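# Place cup carrier flat inside upright open paper bag

## Task

Get the cup carrier inside the paper bag, resting flat and upright on the bag's floor, with the bag left standing on the table and open, its whole rim pointing up. None of this may depend on the robot holding things in place. Finish by releasing everything and pulling the grippers away.

## Robot and tools

ROBOT AND FRAME. Two arms, left_arm and right_arm, each ending in a two-finger gripper. All positions use a single scene frame: origin on the table surface midway between the arms, +x reaching out across the table, +z upward, and left_arm sitting on the +y side. The names left and right describe the arms, not image sides. The fingers of a gripper point along its own +z axis and close along its own y axis. The reported hand point lies between the finger pads, roughly 1 cm short of the tips. Reported hand positions may be a little off, more so when the arm is stretched far, and motions tend to finish a centimetre or so short, usually low.

ROW FORMAT (used by both motion tools). One row is 16 plain numbers: left_arm x, y, z, qw, qx, qy, qz, opening, then right_arm's eight in the same order. x, y, z are an absolute target for that hand point in metres in the scene frame; the quaternion is the absolute target orientation, w first. Opening runs from -1 (closed) to +1 (fully open, 0.094 m). Both arms must always be filled in, even if one is idle; an arm meant to stay put should get exactly the pose from the most recent result before it stopped, plus its intended opening, every time. Repeat the same quaternion in every row to hold an orientation rather than copying back a drifted reading.

execute_actions(actions): a list of up to 15 actions. Each action is a table of up to 15 rows, one row per control step of 1/30 s; a table with fewer rows keeps its final row for the remaining steps of the 15. On every step the command is limited to 70 mm and 16 degrees away from the measured hand pose, so long jumps need several actions; after an action the arm only reaches its last clipped pose. If any target lies more than 0.6 m from the hand's start position along any of that hand's axes, the action is rejected for both arms; a malformed action, or a first action failing that test against the latest reported state, rejects the entire call. An empty list simply returns the current state and images.

move(target, speed, blocking): target is one 16-number row of absolute poses. Each hand travels a straight line toward its pose, turning the short way, and all arms finish together, taking 0.5 to 10 s (cut off at 10 s). speed is the path's top speed in m/s, 0.002 to 0.5, default 0.25; rotation is capped at twice that value in rad/s. Openings are applied as the move starts. Paths do not avoid obstacles or the other arm, and hands can lag, stray or overshoot speed, especially near full reach. Faster contact hits harder, and aiming further beyond contact presses harder. With blocking=false the reply comes after 0.5 s while motion continues; until a result shows the move has ended, further moves and execute_actions are rejected, so use wait or stop first.

wait(seconds): 0 to 10 s, arms hold their last command; returns early if a running move ends. stop(): brakes the current move (needs braking distance, more when fast); fingers keep moving. zoom_image(camera, region): camera is cam_high, cam_left_wrist or cam_right_wrist; region is [x0, y0, x1, y1] in that camera's pixels, top-left origin, at most 504 by 504. finished_scene(scene): ends the current scene, given by its number, after the last command has been held; irreversible, and reports whether the goal holds.

READING RESULTS. The state line lists left_arm and right_arm hand position and quaternion. Hand target lines show the pose each controller is driving toward now. A move adds a move: line giving its ending (done, off_target, moving, held, fault) and any limits (paced means the command was clipped; held means a safety check blocked some steps, after which the arm may surge). If only one arm is named, the other finished fine. Per-gripper distance to its pose is also listed. pose unreachable means the clearance check altered or blocked that arm's command. grip_measured gives finger opening on the command scale; the final joint value is the opening in metres; each gripper may read up to about 1 mm off. FAULT lines report an arm stop; MOTOR HOT warns at 75 °C, at 90 °C that arm halts for 10 s, and at 100 °C it goes limp and drops. Joint limits (rad): waist -2.618 to 3.054, shoulder 0 to 3.142, elbow 0 to 3.142, wrist pitch -1.571 to 1.571, wrist yaw -1.571 to 1.571, wrist roll -2.094 to 2.094; elbows never fully straighten.

CAMERAS. Three 504x504 images per result in the order cam_high (fixed, overhead pinhole), cam_left_wrist, cam_right_wrist (fisheye, moving with the hand). Calibration values are supplied and may be slightly off.

GRASPING AND CARE. To hold something, command an opening around 0.03 lower than grip_measured; smaller differences grip more gently. Pads push roughly 50 to 62 N, less on very thin parts. Holding loads heats motors, and the robot keeps holding while you think. Random brief tugs or pushes may occur. Avoid: dropping or knocking any rigid object off the table, arms colliding or pressing on each other, slams, slips and hard shoves. Smooth, quick, low-effort motion is preferred.

Each tool is called after "Call:" as name([rows], argument=value, ...), one row to a line, values as JSON.

## Session

Call:
execute_actions(actions=[])

Scene clock: 0.00 s.
left_arm: end_effector_position=(+0.6682, +0.3267, +0.1779) grip_measured=+1.000 end_effector_quat_wxyz=(+0.732, +0.217, +0.623, +0.168) | right_arm: end_effector_position=(+0.3978, -0.5686, +0.1249) grip_measured=+1.000 end_effector_quat_wxyz=(+0.409, +0.530, +0.598, +0.440)
Joint positions: left_arm=[0.123 2.436 1.586 0.985 0.311 0.519 0.094] | right_arm=[-1.046  1.952  1.088  0.221 -1.091  0.961  0.094]
Joint velocities: left_arm=[ 0.017  0.002 -0.007 -0.037 -0.007 -0.037  0.   ] | right_arm=[-0.002  0.007  0.007 -0.022 -0.066 -0.022  0.   ]
Hand target (left_arm): +0.669, +0.327, +0.178; +0.731, +0.215, +0.626, +0.165
Hand target (right_arm): +0.399, -0.570, +0.133; +0.419, +0.519, +0.602, +0.439
camera_calibration (this result's frames):
cam_left_wrist: T_world_to_cam=[[-0.00401926, -0.785812, -0.618453, 0.3779], [-0.520833, 0.529595, -0.669524, 0.329535], [0.853649, 0.319419, -0.411405, -0.502218], [0, 0, 0, 1]] pos_world=[0.601869, 0.282856, 0.24773]
cam_right_wrist: T_world_to_cam=[[-0.249049, -0.0653188, -0.966286, 0.180132], [-0.544601, 0.834483, 0.0839551, 0.724319], [0.800865, 0.547149, -0.243399, 0.140032], [0, 0, 0, 1]] pos_world=[0.32718, -0.669284, 0.147333]

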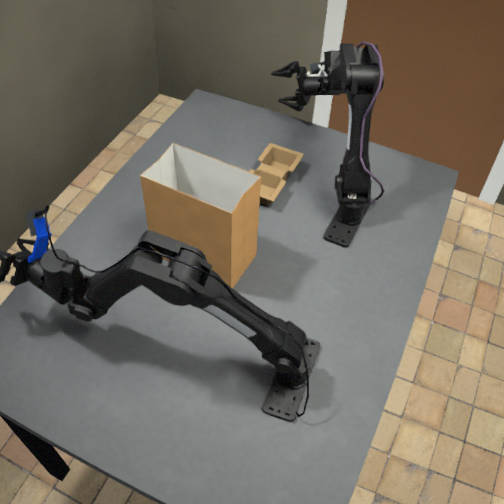

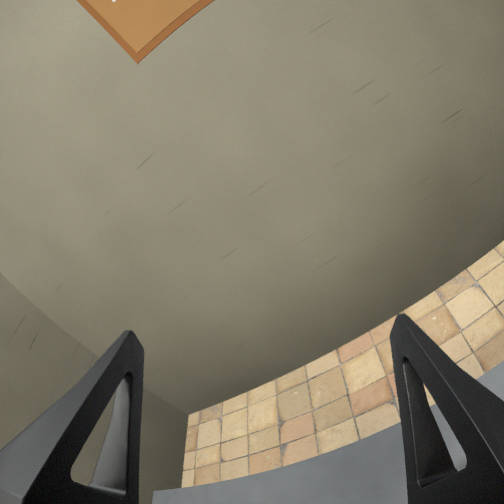

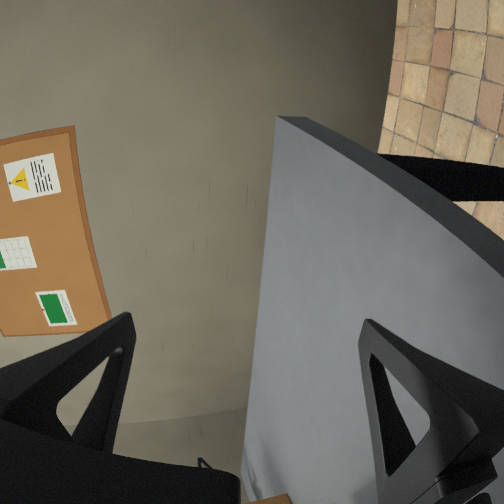

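Call:
zoom_image(camera="cam_high", region=[130, 130, 310, 310])

Region (130, 130, 310, 310) of cam_high's 504x504 image, scaled by 2.800, with more detail than that image has.

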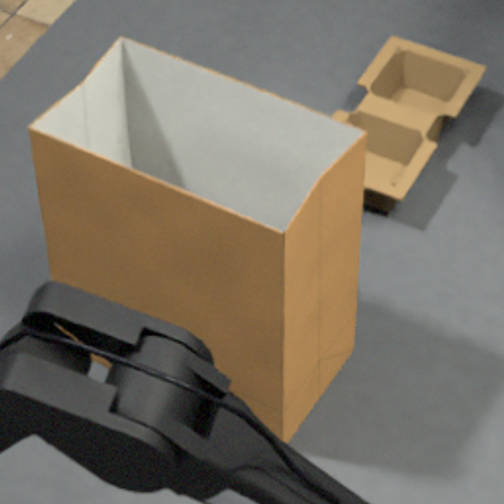

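Call:
move(target=[0.262, 0.165, 0.05, 0.3536, 0.8535, 0.3536, 0.1464, -1.0, 0.307, -0.275, 0.125, 0.0367, 0.7123, 0.6999, -0.0373, 1.0], speed=0.3)

Scene clock: 84.90 s.
left_arm: end_effector_position=(+0.2643, +0.1657, +0.0428) grip_measured=-0.993 end_effector_quat_wxyz=(+0.340, +0.834, +0.400, +0.168) | right_arm: end_effector_position=(+0.2998, -0.2754, +0.1148) grip_measured=+1.000 end_effector_quat_wxyz=(+0.027, +0.718, +0.695, -0.032)
Joint positions: left_arm=[-0.096  1.1    0.324 -0.129  0.438  2.077  0.   ] | right_arm=[-0.007  1.506  1.188 -1.259  0.084  1.563  0.094]
Joint velocities: left_arm=[-0.007 -0.017  0.027 -0.037  0.051  0.022  0.001] | right_arm=[-0.002  0.007 -0.027  0.022  0.007  0.037  0.   ]
Hand target (left_arm): +0.261, +0.163, +0.045; +0.341, +0.837, +0.397, +0.164
Hand target (right_arm): +0.305, -0.277, +0.121; +0.037, +0.718, +0.694, -0.036
Off the commanded pose (left_arm): 0.008 m, 6 deg.
Off the commanded pose (right_arm): 0.013 m, 2 deg.
joint sent to its limit (left arm) — the command would take joint 6 (wrist roll) past its upper limit, so that joint was sent only as far as its limit.
move: off_target (left_arm, right_arm)
camera_calibration (this result's frames):
cam_left_wrist: T_world_to_cam=[[-0.478913, 0.532211, -0.698136, 0.0767415], [0.150121, 0.833205, 0.532197, -0.165094], [0.864931, 0.150071, -0.478929, -0.133648], [0, 0, 0, 1]] pos_world=[0.177133, 0.116771, 0.0774304]
cam_right_wrist: T_world_to_cam=[[-0.999788, 0.013257, -0.0157309, 0.302624], [0.0060502, 0.920338, 0.391076, 0.250471], [0.0196623, 0.390898, -0.920224, 0.324561], [0, 0, 0, 1]] pos_world=[0.294663, -0.3614, 0.205476]

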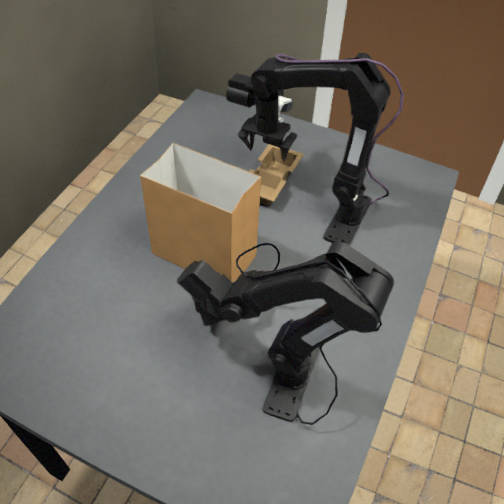

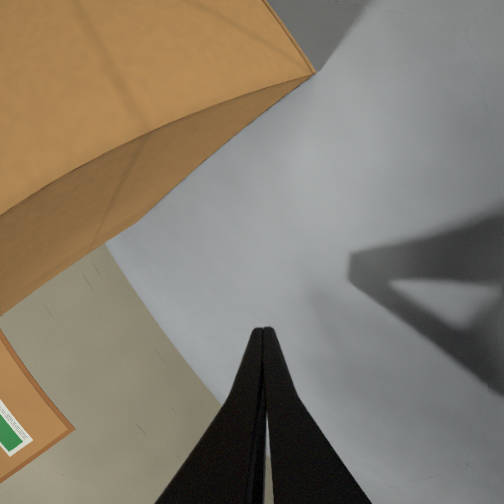

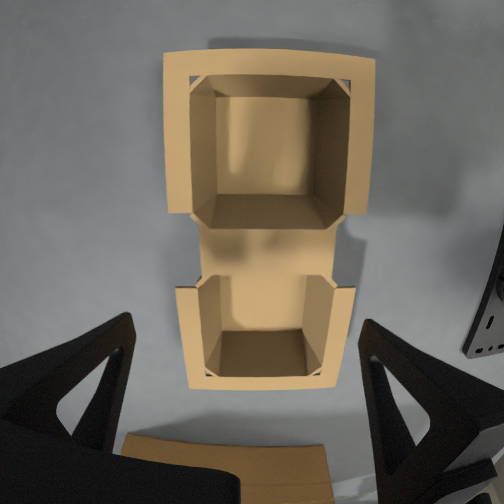

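Call:
execute_actions(actions=[])

Scene clock: 96.07 s.
left_arm: end_effector_position=(+0.2641, +0.1660, +0.0424) grip_measured=-0.993 end_effector_quat_wxyz=(+0.339, +0.834, +0.401, +0.167) | right_arm: end_effector_position=(+0.2997, -0.2755, +0.1148) grip_measured=+1.000 end_effector_quat_wxyz=(+0.027, +0.718, +0.695, -0.033)
Joint positions: left_arm=[-0.097  1.1    0.324 -0.131  0.436  2.077  0.   ] | right_arm=[-0.007  1.506  1.188 -1.259  0.085  1.563  0.094]
Joint velocities: left_arm=[ 0.002 -0.012  0.002 -0.022  0.022  0.022 -0.   ] | right_arm=[-0.022 -0.007 -0.007 -0.022 -0.051 -0.051  0.   ]
Hand target (left_arm): +0.261, +0.163, +0.045; +0.341, +0.837, +0.397, +0.164
Hand target (right_arm): +0.305, -0.277, +0.121; +0.037, +0.718, +0.694, -0.036
Off the commanded pose (left_arm): 0.008 m, 7 deg.
Off the commanded pose (right_arm): 0.013 m, 2 deg.
camera_calibration (this result's frames):
cam_left_wrist: T_world_to_cam=[[-0.480649, 0.532898, -0.696417, 0.0764937], [0.150462, 0.832508, 0.53319, -0.16504], [0.863908, 0.151493, -0.480325, -0.133525], [0, 0, 0, 1]] pos_world=[0.176953, 0.116862, 0.0771337]
cam_right_wrist: T_world_to_cam=[[-0.999789, 0.0136293, -0.0153714, 0.302589], [0.00654071, 0.92048, 0.390734, 0.250459], [0.0194745, 0.390551, -0.920375, 0.324572], [0, 0, 0, 1]] pos_world=[0.294566, -0.361429, 0.205516]

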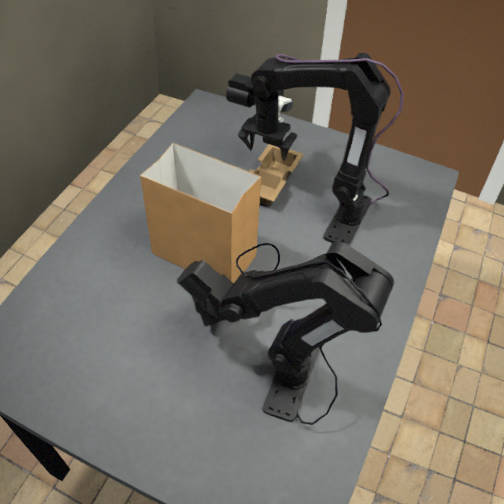

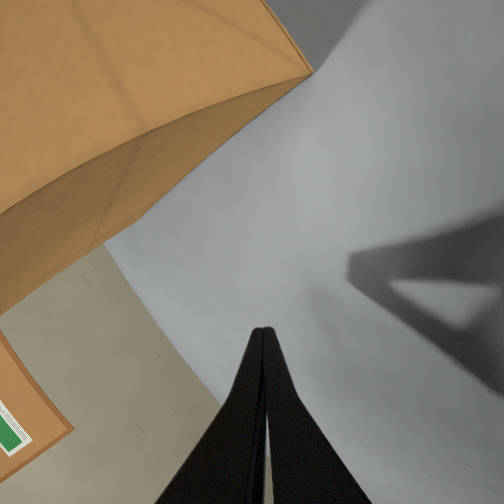

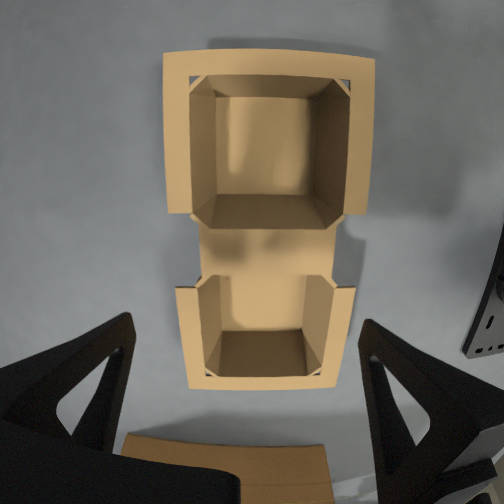

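Call:
move(target=[0.2641,0.1660,0.0424,0.339,0.834,0.401,0.167,-1, 0.292,-0.2925,0.078,0.0367,0.7123,0.6999,-0.0373,0.9], speed=0.1)

Scene clock: 104.80 s.
left_arm: end_effector_position=(+0.2655, +0.1665, +0.0432) grip_measured=-0.993 end_effector_quat_wxyz=(+0.339, +0.834, +0.400, +0.171) | right_arm: end_effector_position=(+0.2951, -0.2873, +0.0786) grip_measured=+0.902 end_effector_quat_wxyz=(+0.029, +0.712, +0.701, -0.032)
Joint positions: left_arm=[-0.097  1.1    0.324 -0.124  0.433  2.077  0.   ] | right_arm=[-0.054  1.506  1.043 -1.104  0.087  1.498  0.089]
Joint velocities: left_arm=[-0.007 -0.007 -0.017 -0.095  0.037 -0.007 -0.   ] | right_arm=[-0.012 -0.002 -0.002 -0.051 -0.037 -0.051 -0.   ]
Hand target (left_arm): +0.264, +0.166, +0.042; +0.339, +0.834, +0.401, +0.167
Hand target (right_arm): +0.292, -0.292, +0.078; +0.037, +0.712, +0.700, -0.037
Off the commanded pose (left_arm): 0.002 m, 0 deg.
Off the commanded pose (right_arm): 0.006 m, 1 deg.
move: done
camera_calibration (this result's frames):
cam_left_wrist: T_world_to_cam=[[-0.477086, 0.53378, -0.698189, 0.0763822], [0.144801, 0.831313, 0.536611, -0.164601], [0.866846, 0.154911, -0.4739, -0.136121], [0, 0, 0, 1]] pos_world=[0.178271, 0.117151, 0.0771484]
cam_right_wrist: T_world_to_cam=[[-0.999812, -0.00447832, -0.0188625, 0.292654], [-0.0114619, 0.921243, 0.388818, 0.281134], [0.0156357, 0.388961, -0.921122, 0.296676], [0, 0, 0, 1]] pos_world=[0.291183, -0.373078, 0.169485]

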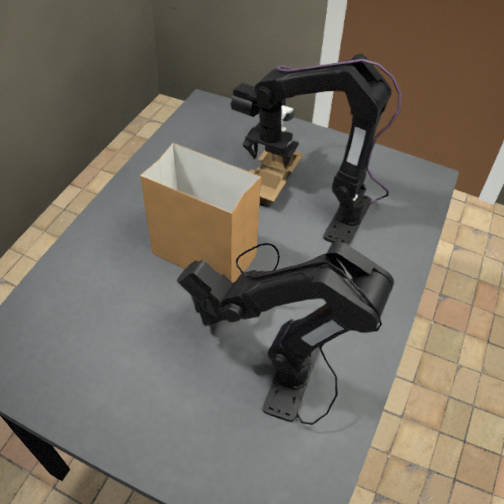

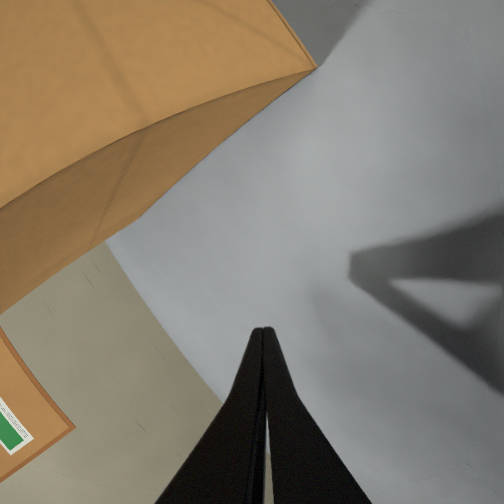

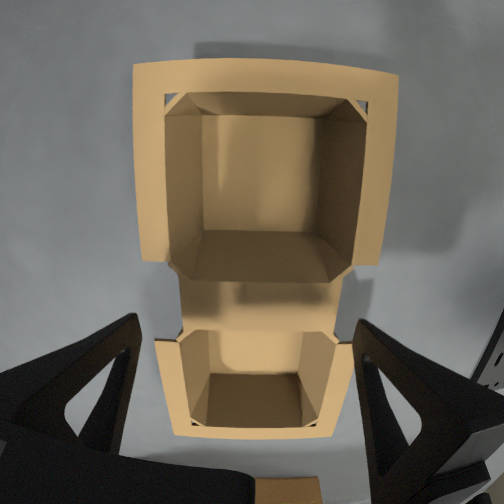

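Call:
move(target=[0.2641,0.1660,0.0424,0.339,0.834,0.401,0.167,-1, 0.285,-0.298,0.066,0.0367,0.7123,0.6999,-0.0373,0.85], speed=0.05)

Call:
move(target=[0.2641,0.1660,0.0424,0.339,0.834,0.401,0.167,-1, 0.286,-0.297,0.041,0.0367,0.7123,0.6999,-0.0373,0.85], speed=0.05)

Scene clock: 114.27 s.
left_arm: end_effector_position=(+0.2662, +0.1668, +0.0436) grip_measured=-0.993 end_effector_quat_wxyz=(+0.339, +0.834, +0.400, +0.173) | right_arm: end_effector_position=(+0.2867, -0.2928, +0.0637) grip_measured=+0.852 end_effector_quat_wxyz=(+0.023, +0.712, +0.701, -0.037)
Joint positions: left_arm=[-0.097  1.1    0.324 -0.121  0.431  2.077  0.   ] | right_arm=[-0.08   1.506  0.982 -1.058  0.086  1.474  0.087]
Joint velocities: left_arm=[ 0.002 -0.017  0.002  0.051  0.022 -0.007 -0.   ] | right_arm=[ 0.022  0.017  0.007  0.095  0.066  0.022 -0.   ]
Hand target (left_arm): +0.264, +0.166, +0.042; +0.339, +0.834, +0.401, +0.167
Hand target (right_arm): +0.285, -0.298, +0.066; +0.037, +0.712, +0.700, -0.037
Off the commanded pose (left_arm): 0.003 m, 1 deg.
Off the commanded pose (right_arm): 0.006 m, 2 deg.
move: done
camera_calibration (this result's frames):
cam_left_wrist: T_world_to_cam=[[-0.475305, 0.534218, -0.699068, 0.0763257], [0.141956, 0.830711, 0.5383, -0.164375], [0.868294, 0.15662, -0.470677, -0.137418], [0, 0, 0, 1]] pos_world=[0.178931, 0.117296, 0.0771602]
cam_right_wrist: T_world_to_cam=[[-0.999991, -0.00321841, -0.00274771, 0.283426], [-0.00403637, 0.920439, 0.390866, 0.289407], [0.00127113, 0.390874, -0.920444, 0.289864], [0, 0, 0, 1]] pos_world=[0.284223, -0.37877, 0.154463]

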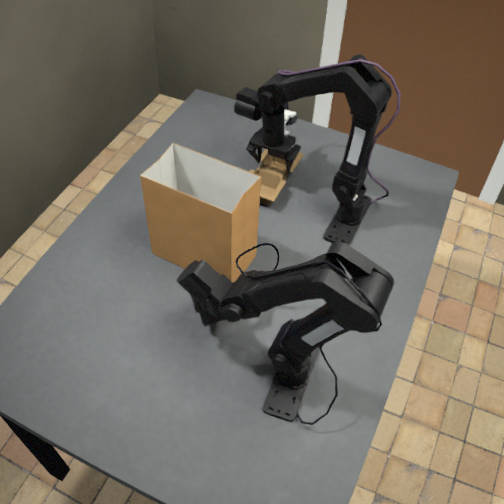

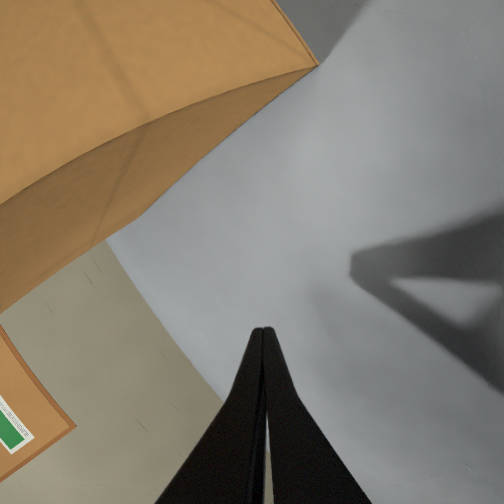

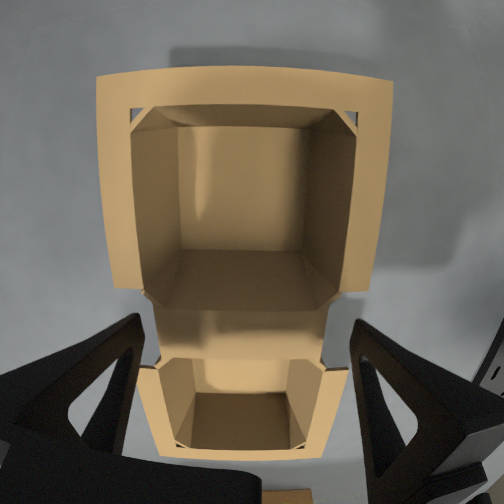

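Scene clock: 115.23 s.
left_arm: end_effector_position=(+0.2669, +0.1671, +0.0439) grip_measured=-0.993 end_effector_quat_wxyz=(+0.339, +0.833, +0.400, +0.175) | right_arm: end_effector_position=(+0.2907, -0.2931, +0.0469) grip_measured=+0.852 end_effector_quat_wxyz=(+0.038, +0.712, +0.700, -0.025)
Joint positions: left_arm=[-0.097  1.1    0.324 -0.118  0.429  2.077  0.   ] | right_arm=[-0.08   1.506  0.911 -0.948  0.086  1.473  0.087]
Joint velocities: left_arm=[ 0.012  0.027 -0.007 -0.037 -0.095  0.007  0.   ] | right_arm=[ 0.002 -0.007 -0.022 -0.007  0.037 -0.022  0.001]
Hand target (left_arm): +0.264, +0.166, +0.042; +0.339, +0.834, +0.401, +0.167
Hand target (right_arm): +0.286, -0.297, +0.041; +0.037, +0.712, +0.700, -0.037
Off the commanded pose (left_arm): 0.003 m, 1 deg.
Off the commanded pose (right_arm): 0.008 m, 1 deg.
move: done
camera_calibration (this result's frames):
cam_left_wrist: T_world_to_cam=[[-0.473791, 0.534658, -0.699759, 0.076259], [0.139308, 0.830103, 0.539927, -0.164156], [0.869549, 0.158331, -0.467777, -0.138619], [0, 0, 0, 1]] pos_world=[0.179535, 0.117442, 0.0771526]
cam_right_wrist: T_world_to_cam=[[-0.999152, -0.0036886, -0.0410152, 0.288748], [-0.0192803, 0.921978, 0.386762, 0.301428], [0.0363885, 0.387224, -0.921267, 0.263277], [0, 0, 0, 1]] pos_world=[0.284734, -0.378792, 0.137811]

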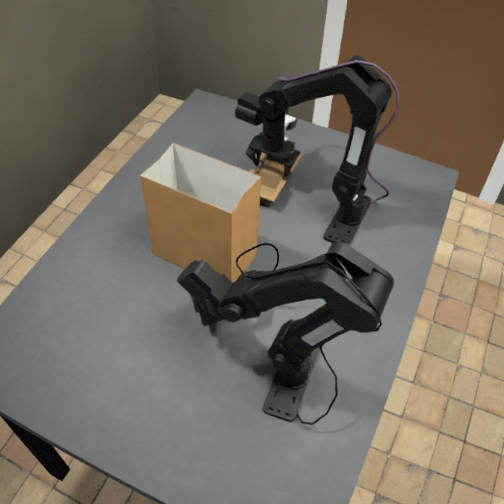

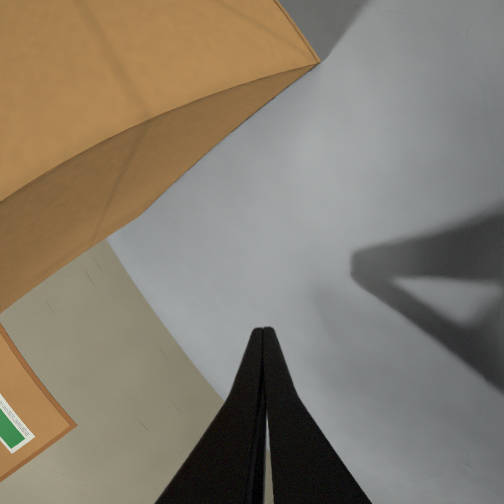

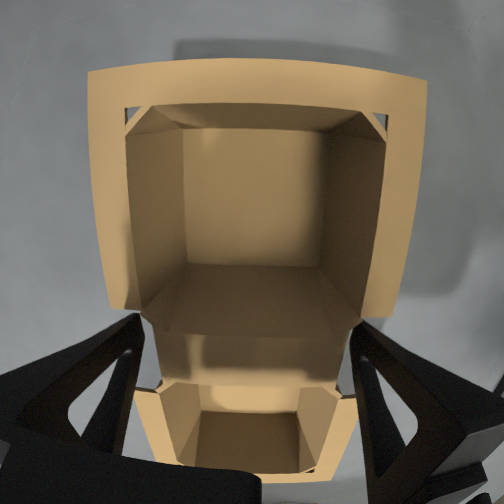

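Call:
execute_actions([
  [[0.2641,0.1660,0.0424,0.339,0.834,0.401,0.167,-1, 0.285,-0.297,0.039,0.0367,0.7123,0.6999,-0.0373,0.83],[0.2641,0.1660,0.0424,0.339,0.834,0.401,0.167,-1, 0.285,-0.297,0.039,0.0367,0.7123,0.6999,-0.0373,0.81],[0.2641,0.1660,0.0424,0.339,0.834,0.401,0.167,-1, 0.285,-0.297,0.039,0.0367,0.7123,0.6999,-0.0373,0.79],[0.2641,0.1660,0.0424,0.339,0.834,0.401,0.167,-1, 0.285,-0.297,0.039,0.0367,0.7123,0.6999,-0.0373,0.77],[0.2641,0.1660,0.0424,0.339,0.834,0.401,0.167,-1, 0.285,-0.297,0.039,0.0367,0.7123,0.6999,-0.0373,0.75],[0.2641,0.1660,0.0424,0.339,0.834,0.401,0.167,-1, 0.285,-0.297,0.039,0.0367,0.7123,0.6999,-0.0373,0.73],[0.2641,0.1660,0.0424,0.339,0.834,0.401,0.167,-1, 0.285,-0.297,0.039,0.0367,0.7123,0.6999,-0.0373,0.71],[0.2641,0.1660,0.0424,0.339,0.834,0.401,0.167,-1, 0.285,-0.297,0.039,0.0367,0.7123,0.6999,-0.0373,0.69],[0.2641,0.1660,0.0424,0.339,0.834,0.401,0.167,-1, 0.285,-0.297,0.039,0.0367,0.7123,0.6999,-0.0373,0.67],[0.2641,0.1660,0.0424,0.339,0.834,0.401,0.167,-1, 0.285,-0.297,0.039,0.0367,0.7123,0.6999,-0.0373,0.65],[0.2641,0.1660,0.0424,0.339,0.834,0.401,0.167,-1, 0.285,-0.297,0.039,0.0367,0.7123,0.6999,-0.0373,0.63],[0.2641,0.1660,0.0424,0.339,0.834,0.401,0.167,-1, 0.285,-0.297,0.039,0.0367,0.7123,0.6999,-0.0373,0.61],[0.2641,0.1660,0.0424,0.339,0.834,0.401,0.167,-1, 0.285,-0.297,0.039,0.0367,0.7123,0.6999,-0.0373,0.59],[0.2641,0.1660,0.0424,0.339,0.834,0.401,0.167,-1, 0.285,-0.297,0.039,0.0367,0.7123,0.6999,-0.0373,0.575],[0.2641,0.1660,0.0424,0.339,0.834,0.401,0.167,-1, 0.285,-0.297,0.039,0.0367,0.7123,0.6999,-0.0373,0.56]],
])

Call:
wait(seconds=0.3)

Scene clock: 126.47 s.
left_arm: end_effector_position=(+0.2669, +0.1671, +0.0439) grip_measured=-0.993 end_effector_quat_wxyz=(+0.339, +0.833, +0.400, +0.175) | right_arm: end_effector_position=(+0.2925, -0.2934, +0.0470) grip_measured=+0.574 end_effector_quat_wxyz=(+0.041, +0.712, +0.700, -0.022)
Joint positions: left_arm=[-0.097  1.1    0.324 -0.118  0.429  2.077  0.   ] | right_arm=[-0.08   1.506  0.911 -0.941  0.086  1.473  0.074]
Joint velocities: left_arm=[-0.002  0.017 -0.002 -0.037 -0.037 -0.007  0.   ] | right_arm=[-0.017  0.017 -0.022 -0.037 -0.11   0.007 -0.009]
Hand target (left_arm): +0.264, +0.166, +0.042; +0.339, +0.834, +0.401, +0.167
Hand target (right_arm): +0.285, -0.297, +0.039; +0.037, +0.712, +0.700, -0.037
Off the commanded pose (left_arm): 0.003 m, 1 deg.
Off the commanded pose (right_arm): 0.012 m, 2 deg.
camera_calibration (this result's frames):
cam_left_wrist: T_world_to_cam=[[-0.473791, 0.534658, -0.699759, 0.076259], [0.139308, 0.830103, 0.539927, -0.164156], [0.869549, 0.158331, -0.467777, -0.138619], [0, 0, 0, 1]] pos_world=[0.179535, 0.117442, 0.0771526]
cam_right_wrist: T_world_to_cam=[[-0.99883, -0.00372511, -0.0482066, 0.290766], [-0.0220624, 0.922294, 0.385858, 0.302577], [0.0430233, 0.38647, -0.921298, 0.261182], [0, 0, 0, 1]] pos_world=[0.285864, -0.378921, 0.137891]

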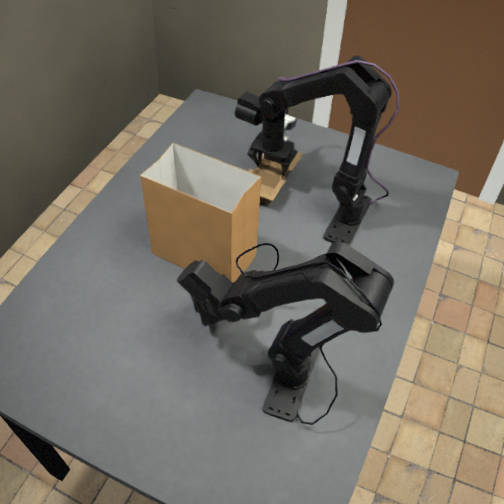

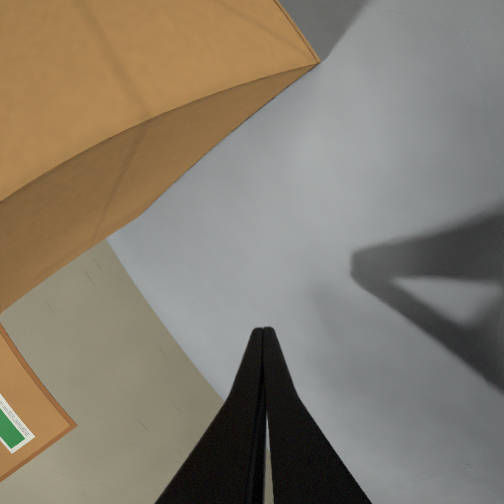

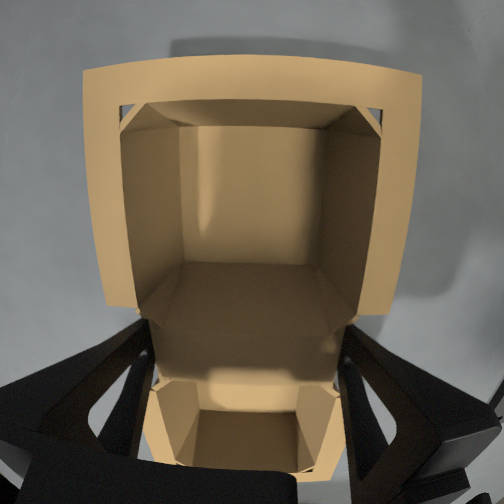

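Scene clock: 126.77 s.
left_arm: end_effector_position=(+0.2669, +0.1671, +0.0439) grip_measured=-0.993 end_effector_quat_wxyz=(+0.339, +0.833, +0.400, +0.175) | right_arm: end_effector_position=(+0.2927, -0.2934, +0.0470) grip_measured=+0.571 end_effector_quat_wxyz=(+0.041, +0.712, +0.700, -0.022)
Joint positions: left_arm=[-0.097  1.1    0.324 -0.118  0.429  2.077  0.   ] | right_arm=[-0.08   1.506  0.911 -0.94   0.086  1.473  0.074]
Joint velocities: left_arm=[-0.002 -0.022  0.002  0.051 -0.007  0.11   0.   ] | right_arm=[ 0.007  0.007 -0.017 -0.051  0.007  0.007 -0.   ]
Hand target (left_arm): +0.264, +0.166, +0.042; +0.339, +0.834, +0.401, +0.167
Hand target (right_arm): +0.285, -0.297, +0.039; +0.037, +0.712, +0.700, -0.037
Off the commanded pose (left_arm): 0.003 m, 1 deg.
Off the commanded pose (right_arm): 0.012 m, 2 deg.
wait: 0.30 s; at rest by 0.17 s
camera_calibration (this result's frames):
cam_left_wrist: T_world_to_cam=[[-0.473791, 0.534658, -0.699759, 0.076259], [0.139308, 0.830103, 0.539927, -0.164156], [0.869549, 0.158331, -0.467777, -0.138619], [0, 0, 0, 1]] pos_world=[0.179535, 0.117442, 0.0771526]
cam_right_wrist: T_world_to_cam=[[-0.998794, -0.00372929, -0.0489635, 0.290977], [-0.0223548, 0.922328, 0.385762, 0.302698], [0.0437217, 0.386391, -0.921298, 0.26096], [0, 0, 0, 1]] pos_world=[0.285983, -0.378934, 0.1379]

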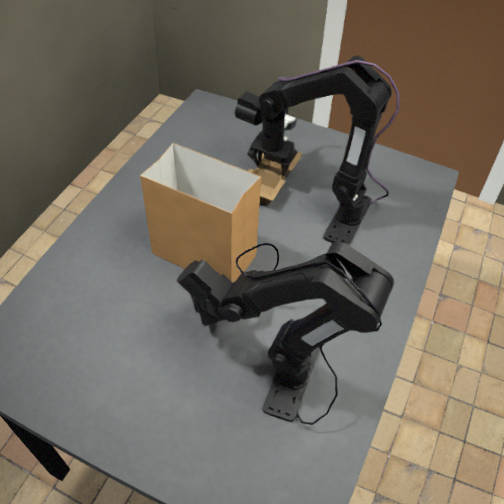

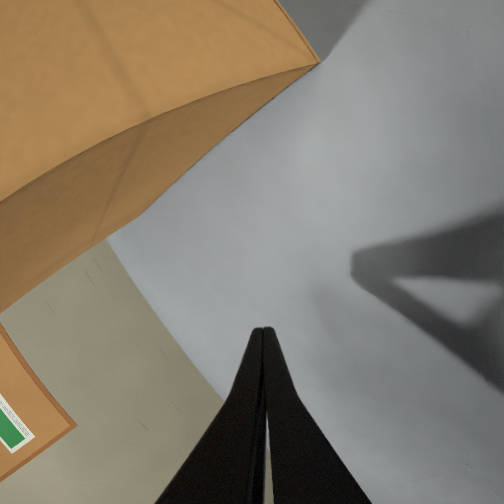

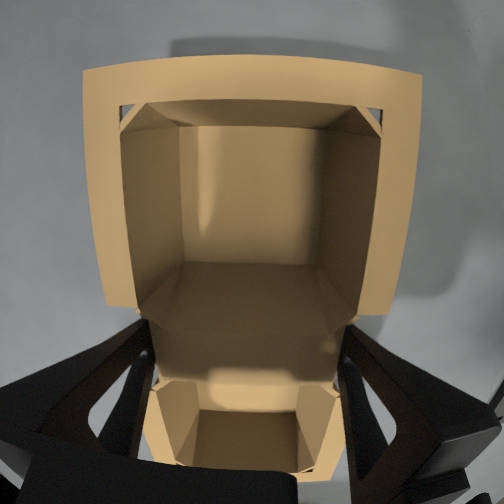

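Call:
move(target=[0.25,-0.012,0.042,0.339,0.834,0.401,0.167,-1, 0.33,-0.25,0.39,0.358,0.0,0.934,0.0,0.54], speed=0.3)

Scene clock: 149.00 s.
left_arm: end_effector_position=(+0.2489, -0.0020, +0.0395) grip_measured=-0.993 end_effector_quat_wxyz=(+0.332, +0.839, +0.396, +0.171) | right_arm: end_effector_position=(+0.3263, -0.2490, +0.3812) grip_measured=+0.556 end_effector_quat_wxyz=(+0.346, -0.002, +0.938, +0.003)
Joint positions: left_arm=[-0.952  1.427  0.496  0.114 -0.149  1.448  0.   ] | right_arm=[ 0.032  1.333  1.978 -1.51  -0.008 -0.003  0.073]
Joint velocities: left_arm=[-0.002  0.002 -0.012 -0.007  0.022  0.051 -0.001] | right_arm=[ 0.002 -0.012 -0.012 -0.051 -0.081 -0.066 -0.   ]
Hand target (left_arm): +0.252, -0.009, +0.044; +0.339, +0.834, +0.400, +0.169
Hand target (right_arm): +0.328, -0.250, +0.390; +0.357, -0.003, +0.934, +0.004
Off the commanded pose (left_arm): 0.010 m, 1 deg.
Off the commanded pose (right_arm): 0.010 m, 2 deg.
move: done
camera_calibration (this result's frames):
cam_left_wrist: T_world_to_cam=[[-0.474591, 0.54986, -0.687326, 0.15487], [0.155518, 0.820967, 0.549389, -0.0232778], [0.866359, 0.153844, -0.475136, -0.0971946], [0, 0, 0, 1]] pos_world=[0.161325, -0.0510936, 0.0730539]
cam_right_wrist: T_world_to_cam=[[0.0345508, -0.999344, -0.0108273, -0.258574], [-0.975476, -0.0313652, -0.21786, 0.437229], [0.217378, 0.018089, -0.97592, 0.422704], [0, 0, 0, 1]] pos_world=[0.343554, -0.252337, 0.504981]

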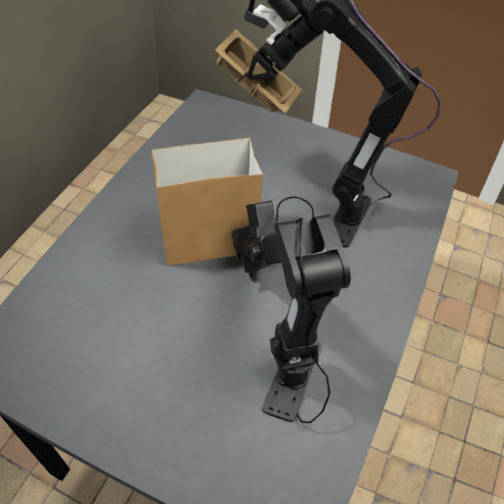

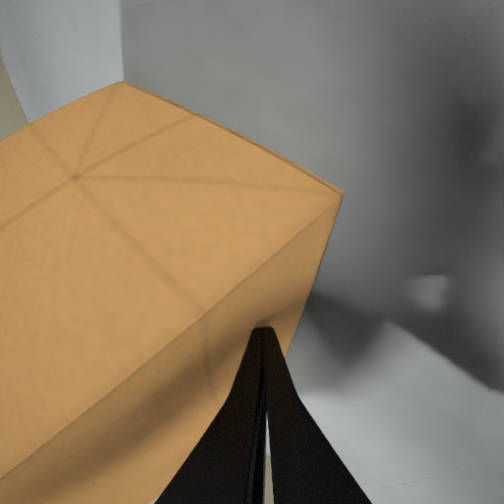

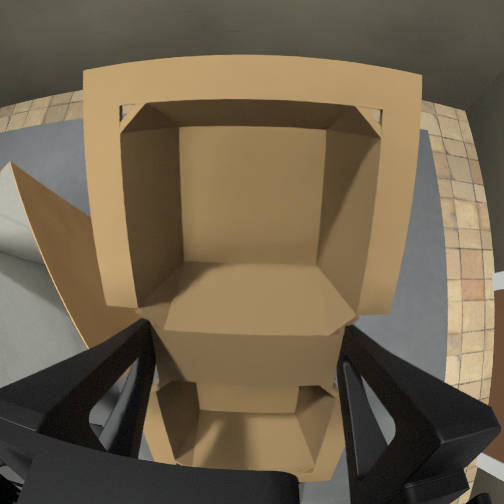

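Call:
zoom_image(camera="cam_high", region=[130, 110, 290, 290])

Region (130, 110, 290, 290) of cam_high's 504x504 image, scaled by 2.800, with more detail than that image has.

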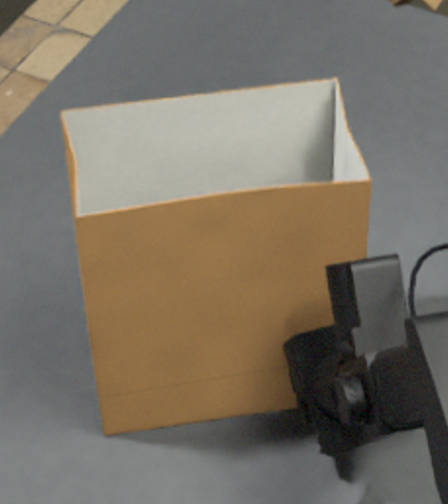

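Call:
move(target=[0.266,0.19,0.07,0.339,0.834,0.401,0.167,-1, 0.362,-0.019,0.39,0.3321,-0.2972,0.8883,0.1111,0.53], speed=0.25)

Scene clock: 187.63 s.
left_arm: end_effector_position=(+0.2629, +0.1882, +0.0579) grip_measured=-0.993 end_effector_quat_wxyz=(+0.321, +0.821, +0.438, +0.178) | right_arm: end_effector_position=(+0.3625, -0.0245, +0.3835) grip_measured=+0.549 end_effector_quat_wxyz=(+0.318, -0.292, +0.896, +0.107)
Joint positions: left_arm=[-0.024  1.018  0.374 -0.281  0.415  2.076  0.   ] | right_arm=[ 0.648  1.79   2.466 -1.563 -0.015 -0.01   0.073]
Joint velocities: left_arm=[ 0.002 -0.017  0.007  0.051 -0.007 -0.007 -0.001] | right_arm=[-0.002 -0.002 -0.002 -0.051  0.007  0.007  0.   ]
Hand target (left_arm): +0.264, +0.186, +0.068; +0.332, +0.819, +0.433, +0.179
Hand target (right_arm): +0.361, -0.022, +0.392; +0.328, -0.296, +0.890, +0.113
Off the commanded pose (left_arm): 0.013 m, 5 deg.
Off the commanded pose (right_arm): 0.009 m, 2 deg.
joint sent to its limit (left arm) — the command would take joint 6 (wrist roll) past its upper limit, so that joint was sent only as far as its limit.
move: off_target (left_arm)
camera_calibration (this result's frames):
cam_left_wrist: T_world_to_cam=[[-0.537696, 0.500083, -0.678822, 0.0950326], [0.0878241, 0.833953, 0.544801, -0.176082], [0.838552, 0.233321, -0.492333, -0.136536], [0, 0, 0, 1]] pos_world=[0.181055, 0.131177, 0.0932191]
cam_right_wrist: T_world_to_cam=[[0.613043, -0.789953, -0.0123803, -0.239408], [-0.776181, -0.599284, -0.195965, 0.38552], [0.147384, 0.129744, -0.980533, 0.44297], [0, 0, 0, 1]] pos_world=[0.380714, -0.0155582, 0.506931]

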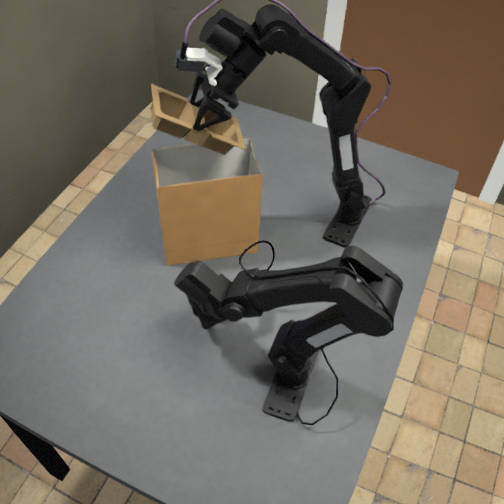

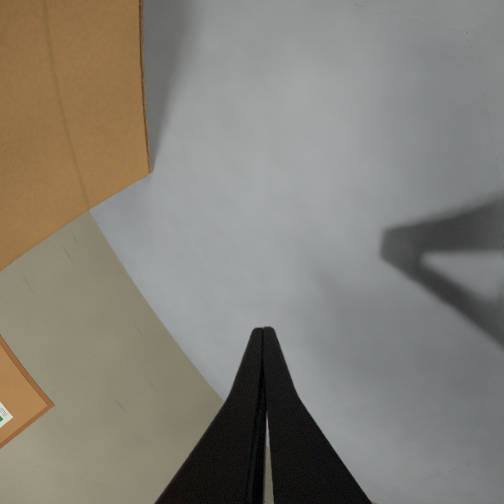

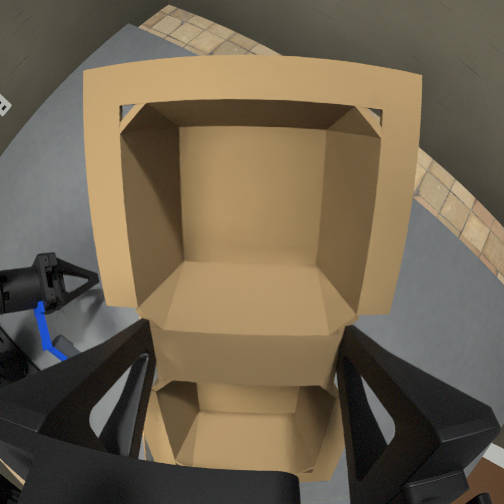

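Call:
move(target=[0.2629,0.1882,0.0579,0.321,0.821,0.438,0.178,-1, 0.359,-0.016,0.335,0.3321,-0.2972,0.8883,0.1111,0.53], speed=0.08)

Scene clock: 193.13 s.
left_arm: end_effector_position=(+0.2642, +0.1889, +0.0585) grip_measured=-0.993 end_effector_quat_wxyz=(+0.321, +0.820, +0.438, +0.181) | right_arm: end_effector_position=(+0.3619, -0.0166, +0.3260) grip_measured=+0.549 end_effector_quat_wxyz=(+0.315, -0.299, +0.894, +0.107)
Joint positions: left_arm=[-0.024  1.018  0.374 -0.275  0.411  2.077  0.   ] | right_arm=[ 0.668  1.587  1.92  -1.225 -0.009 -0.008  0.073]
Joint velocities: left_arm=[ 0.012 -0.007 -0.022  0.022  0.022  0.022  0.001] | right_arm=[-0.012 -0.012 -0.012 -0.007 -0.051 -0.051 -0.001]
Hand target (left_arm): +0.263, +0.188, +0.058; +0.321, +0.821, +0.438, +0.178
Hand target (right_arm): +0.359, -0.016, +0.334; +0.331, -0.297, +0.888, +0.111
Off the commanded pose (left_arm): 0.002 m, 0 deg.
Off the commanded pose (right_arm): 0.009 m, 2 deg.
move: done
camera_calibration (this result's frames):
cam_left_wrist: T_world_to_cam=[[-0.53472, 0.501523, -0.68011, 0.0947794], [0.0826374, 0.832013, 0.548567, -0.175649], [0.840979, 0.237127, -0.486338, -0.139188], [0, 0, 0, 1]] pos_world=[0.18225, 0.131614, 0.0931232]
cam_right_wrist: T_world_to_cam=[[0.624492, -0.780976, -0.00926262, -0.238486], [-0.767633, -0.61155, -0.191693, 0.373831], [0.144043, 0.126821, -0.981411, 0.387082], [0, 0, 0, 1]] pos_world=[0.380141, -0.00672572, 0.449338]

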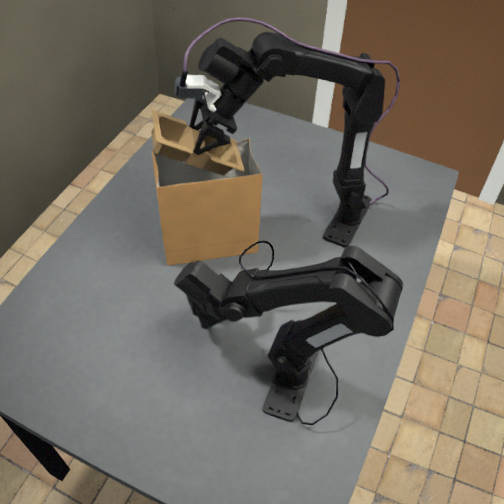

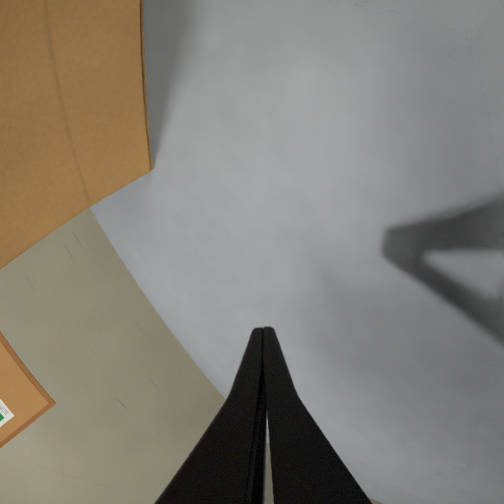

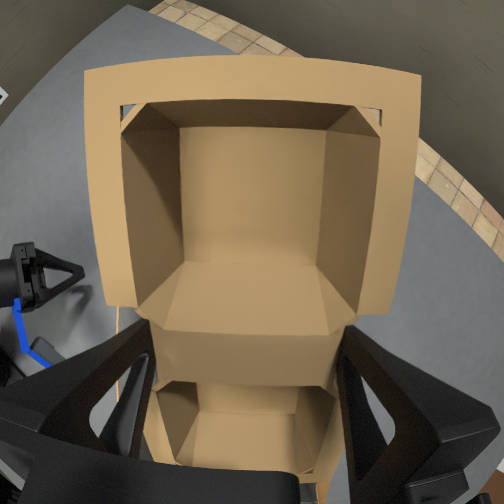

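Call:
zoom_image(camera="cam_right_wrist", region=[60, 280, 440, 504])

Call:
zoom_image(camera="cam_high", region=[130, 90, 290, 210])

Region (60, 280, 440, 504) of cam_right_wrist's 504x504 image, scaled by 1.326, with more detail than that image has; it fills the top 297 rows of this view, and the rest is white.

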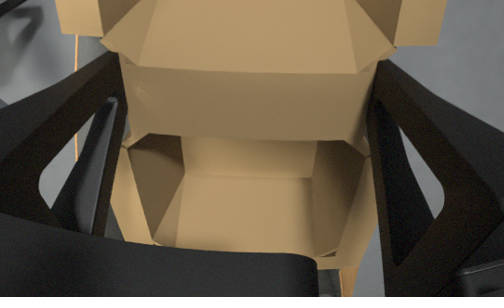

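Region (130, 90, 290, 210) of cam_high's 504x504 image, scaled by 3.150, with more detail than that image has; it fills the top 378 rows of this view, and the rest is white.

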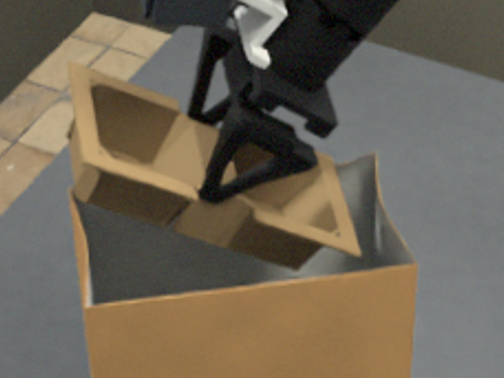

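Call:
zoom_image(camera="cam_right_wrist", region=[260, 400, 400, 504])

Call:
zoom_image(camera="cam_right_wrist", region=[60, 280, 200, 480])

Region (260, 400, 400, 504) of cam_right_wrist's 504x504 image, scaled by 3.600, with more detail than that image has; it fills the top 374 rows of this view, and the rest is white.

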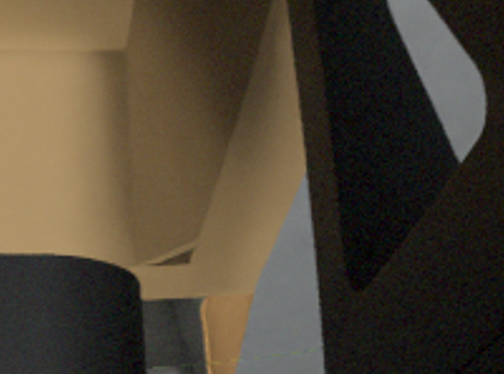

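Region (60, 280, 200, 480) of cam_right_wrist's 504x504 image, scaled by 2.520, with more detail than that image has; it fills the left 353 columns of this view, and the rest is white.

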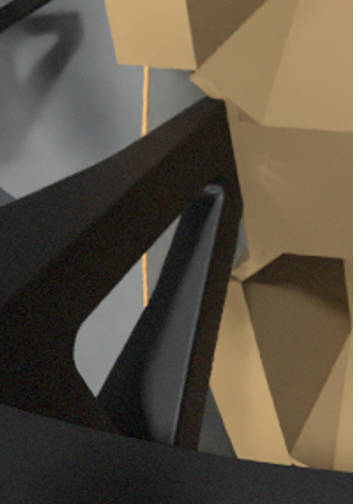

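Call:
move(target=[0.2629,0.1882,0.0579,0.321,0.821,0.438,0.178,-1, 0.348,-0.001,0.333,0.3335,-0.2856,0.8921,0.1068,0.53], speed=0.05)

Call:
zoom_image(camera="cam_right_wrist", region=[60, 280, 440, 504])

Scene clock: 225.20 s.
left_arm: end_effector_position=(+0.2650, +0.1893, +0.0589) grip_measured=-0.993 end_effector_quat_wxyz=(+0.320, +0.820, +0.438, +0.184) | right_arm: end_effector_position=(+0.3505, -0.0004, +0.3271) grip_measured=+0.549 end_effector_quat_wxyz=(+0.320, -0.290, +0.896, +0.104)
Joint positions: left_arm=[-0.024  1.018  0.374 -0.271  0.408  2.077  0.   ] | right_arm=[ 0.747  1.587  1.92  -1.22   0.055  0.069  0.073]
Joint velocities: left_arm=[-0.017  0.002 -0.012  0.007  0.007  0.007  0.001] | right_arm=[-0.002  0.012 -0.002 -0.037  0.022  0.022 -0.002]
Hand target (left_arm): +0.263, +0.188, +0.058; +0.321, +0.821, +0.438, +0.178
Hand target (right_arm): +0.348, -0.001, +0.333; +0.333, -0.286, +0.892, +0.107
Off the commanded pose (left_arm): 0.003 m, 1 deg.
Off the commanded pose (right_arm): 0.006 m, 2 deg.
move: done
camera_calibration (this result's frames):
cam_left_wrist: T_world_to_cam=[[-0.532896, 0.50216, -0.68107, 0.0947228], [0.0794425, 0.831011, 0.550554, -0.175371], [0.842443, 0.239282, -0.482736, -0.140755], [0, 0, 0, 1]] pos_world=[0.182988, 0.131849, 0.0931164]
cam_right_wrist: T_world_to_cam=[[0.608324, -0.793644, -0.00844598, -0.213283], [-0.778816, -0.594842, -0.199019, 0.381494], [0.152926, 0.127646, -0.979959, 0.384161], [0, 0, 0, 1]] pos_world=[0.368111, 0.00862135, 0.450585]

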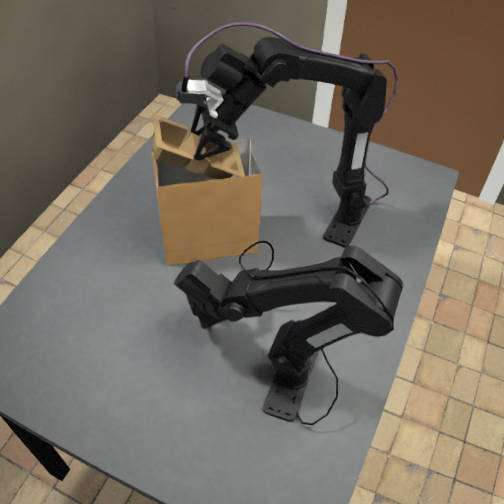

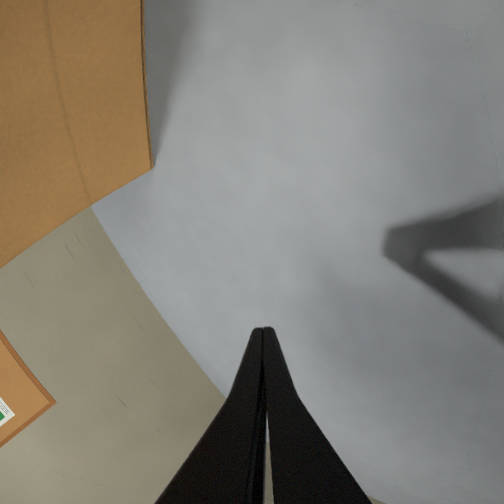

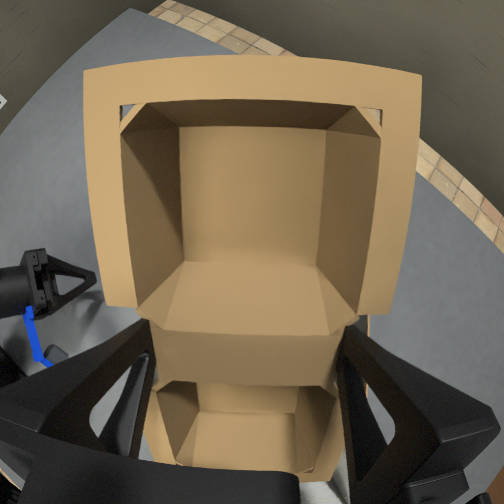

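Region (60, 280, 440, 504) of cam_right_wrist's 504x504 image, scaled by 1.326, with more detail than that image has; it fills the top 297 rows of this view, and the rest is white.

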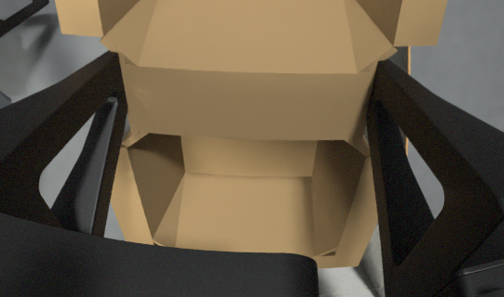

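Call:
zoom_image(camera="cam_right_wrist", region=[80, 290, 220, 490])

Call:
zoom_image(camera="cam_right_wrist", region=[280, 300, 420, 504])

Region (80, 290, 220, 490) of cam_right_wrist's 504x504 image, scaled by 2.520, with more detail than that image has; it fills the left 353 columns of this view, and the rest is white.

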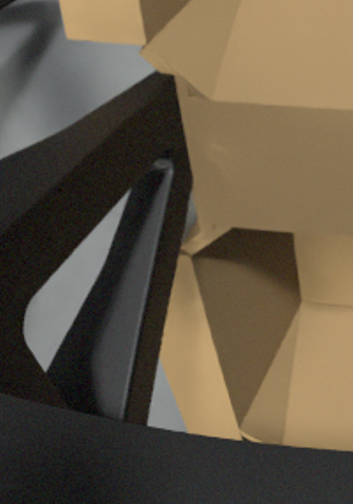

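Region (280, 300, 420, 504) of cam_right_wrist's 504x504 image, scaled by 2.471, with more detail than that image has; it fills the left 346 columns of this view, and the rest is white.

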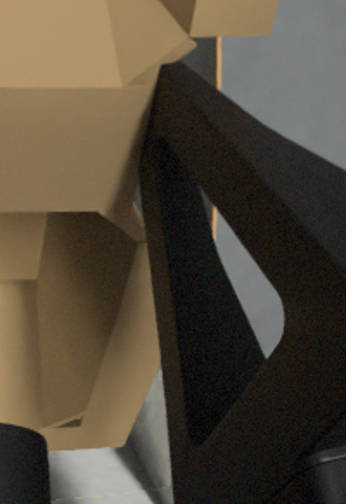

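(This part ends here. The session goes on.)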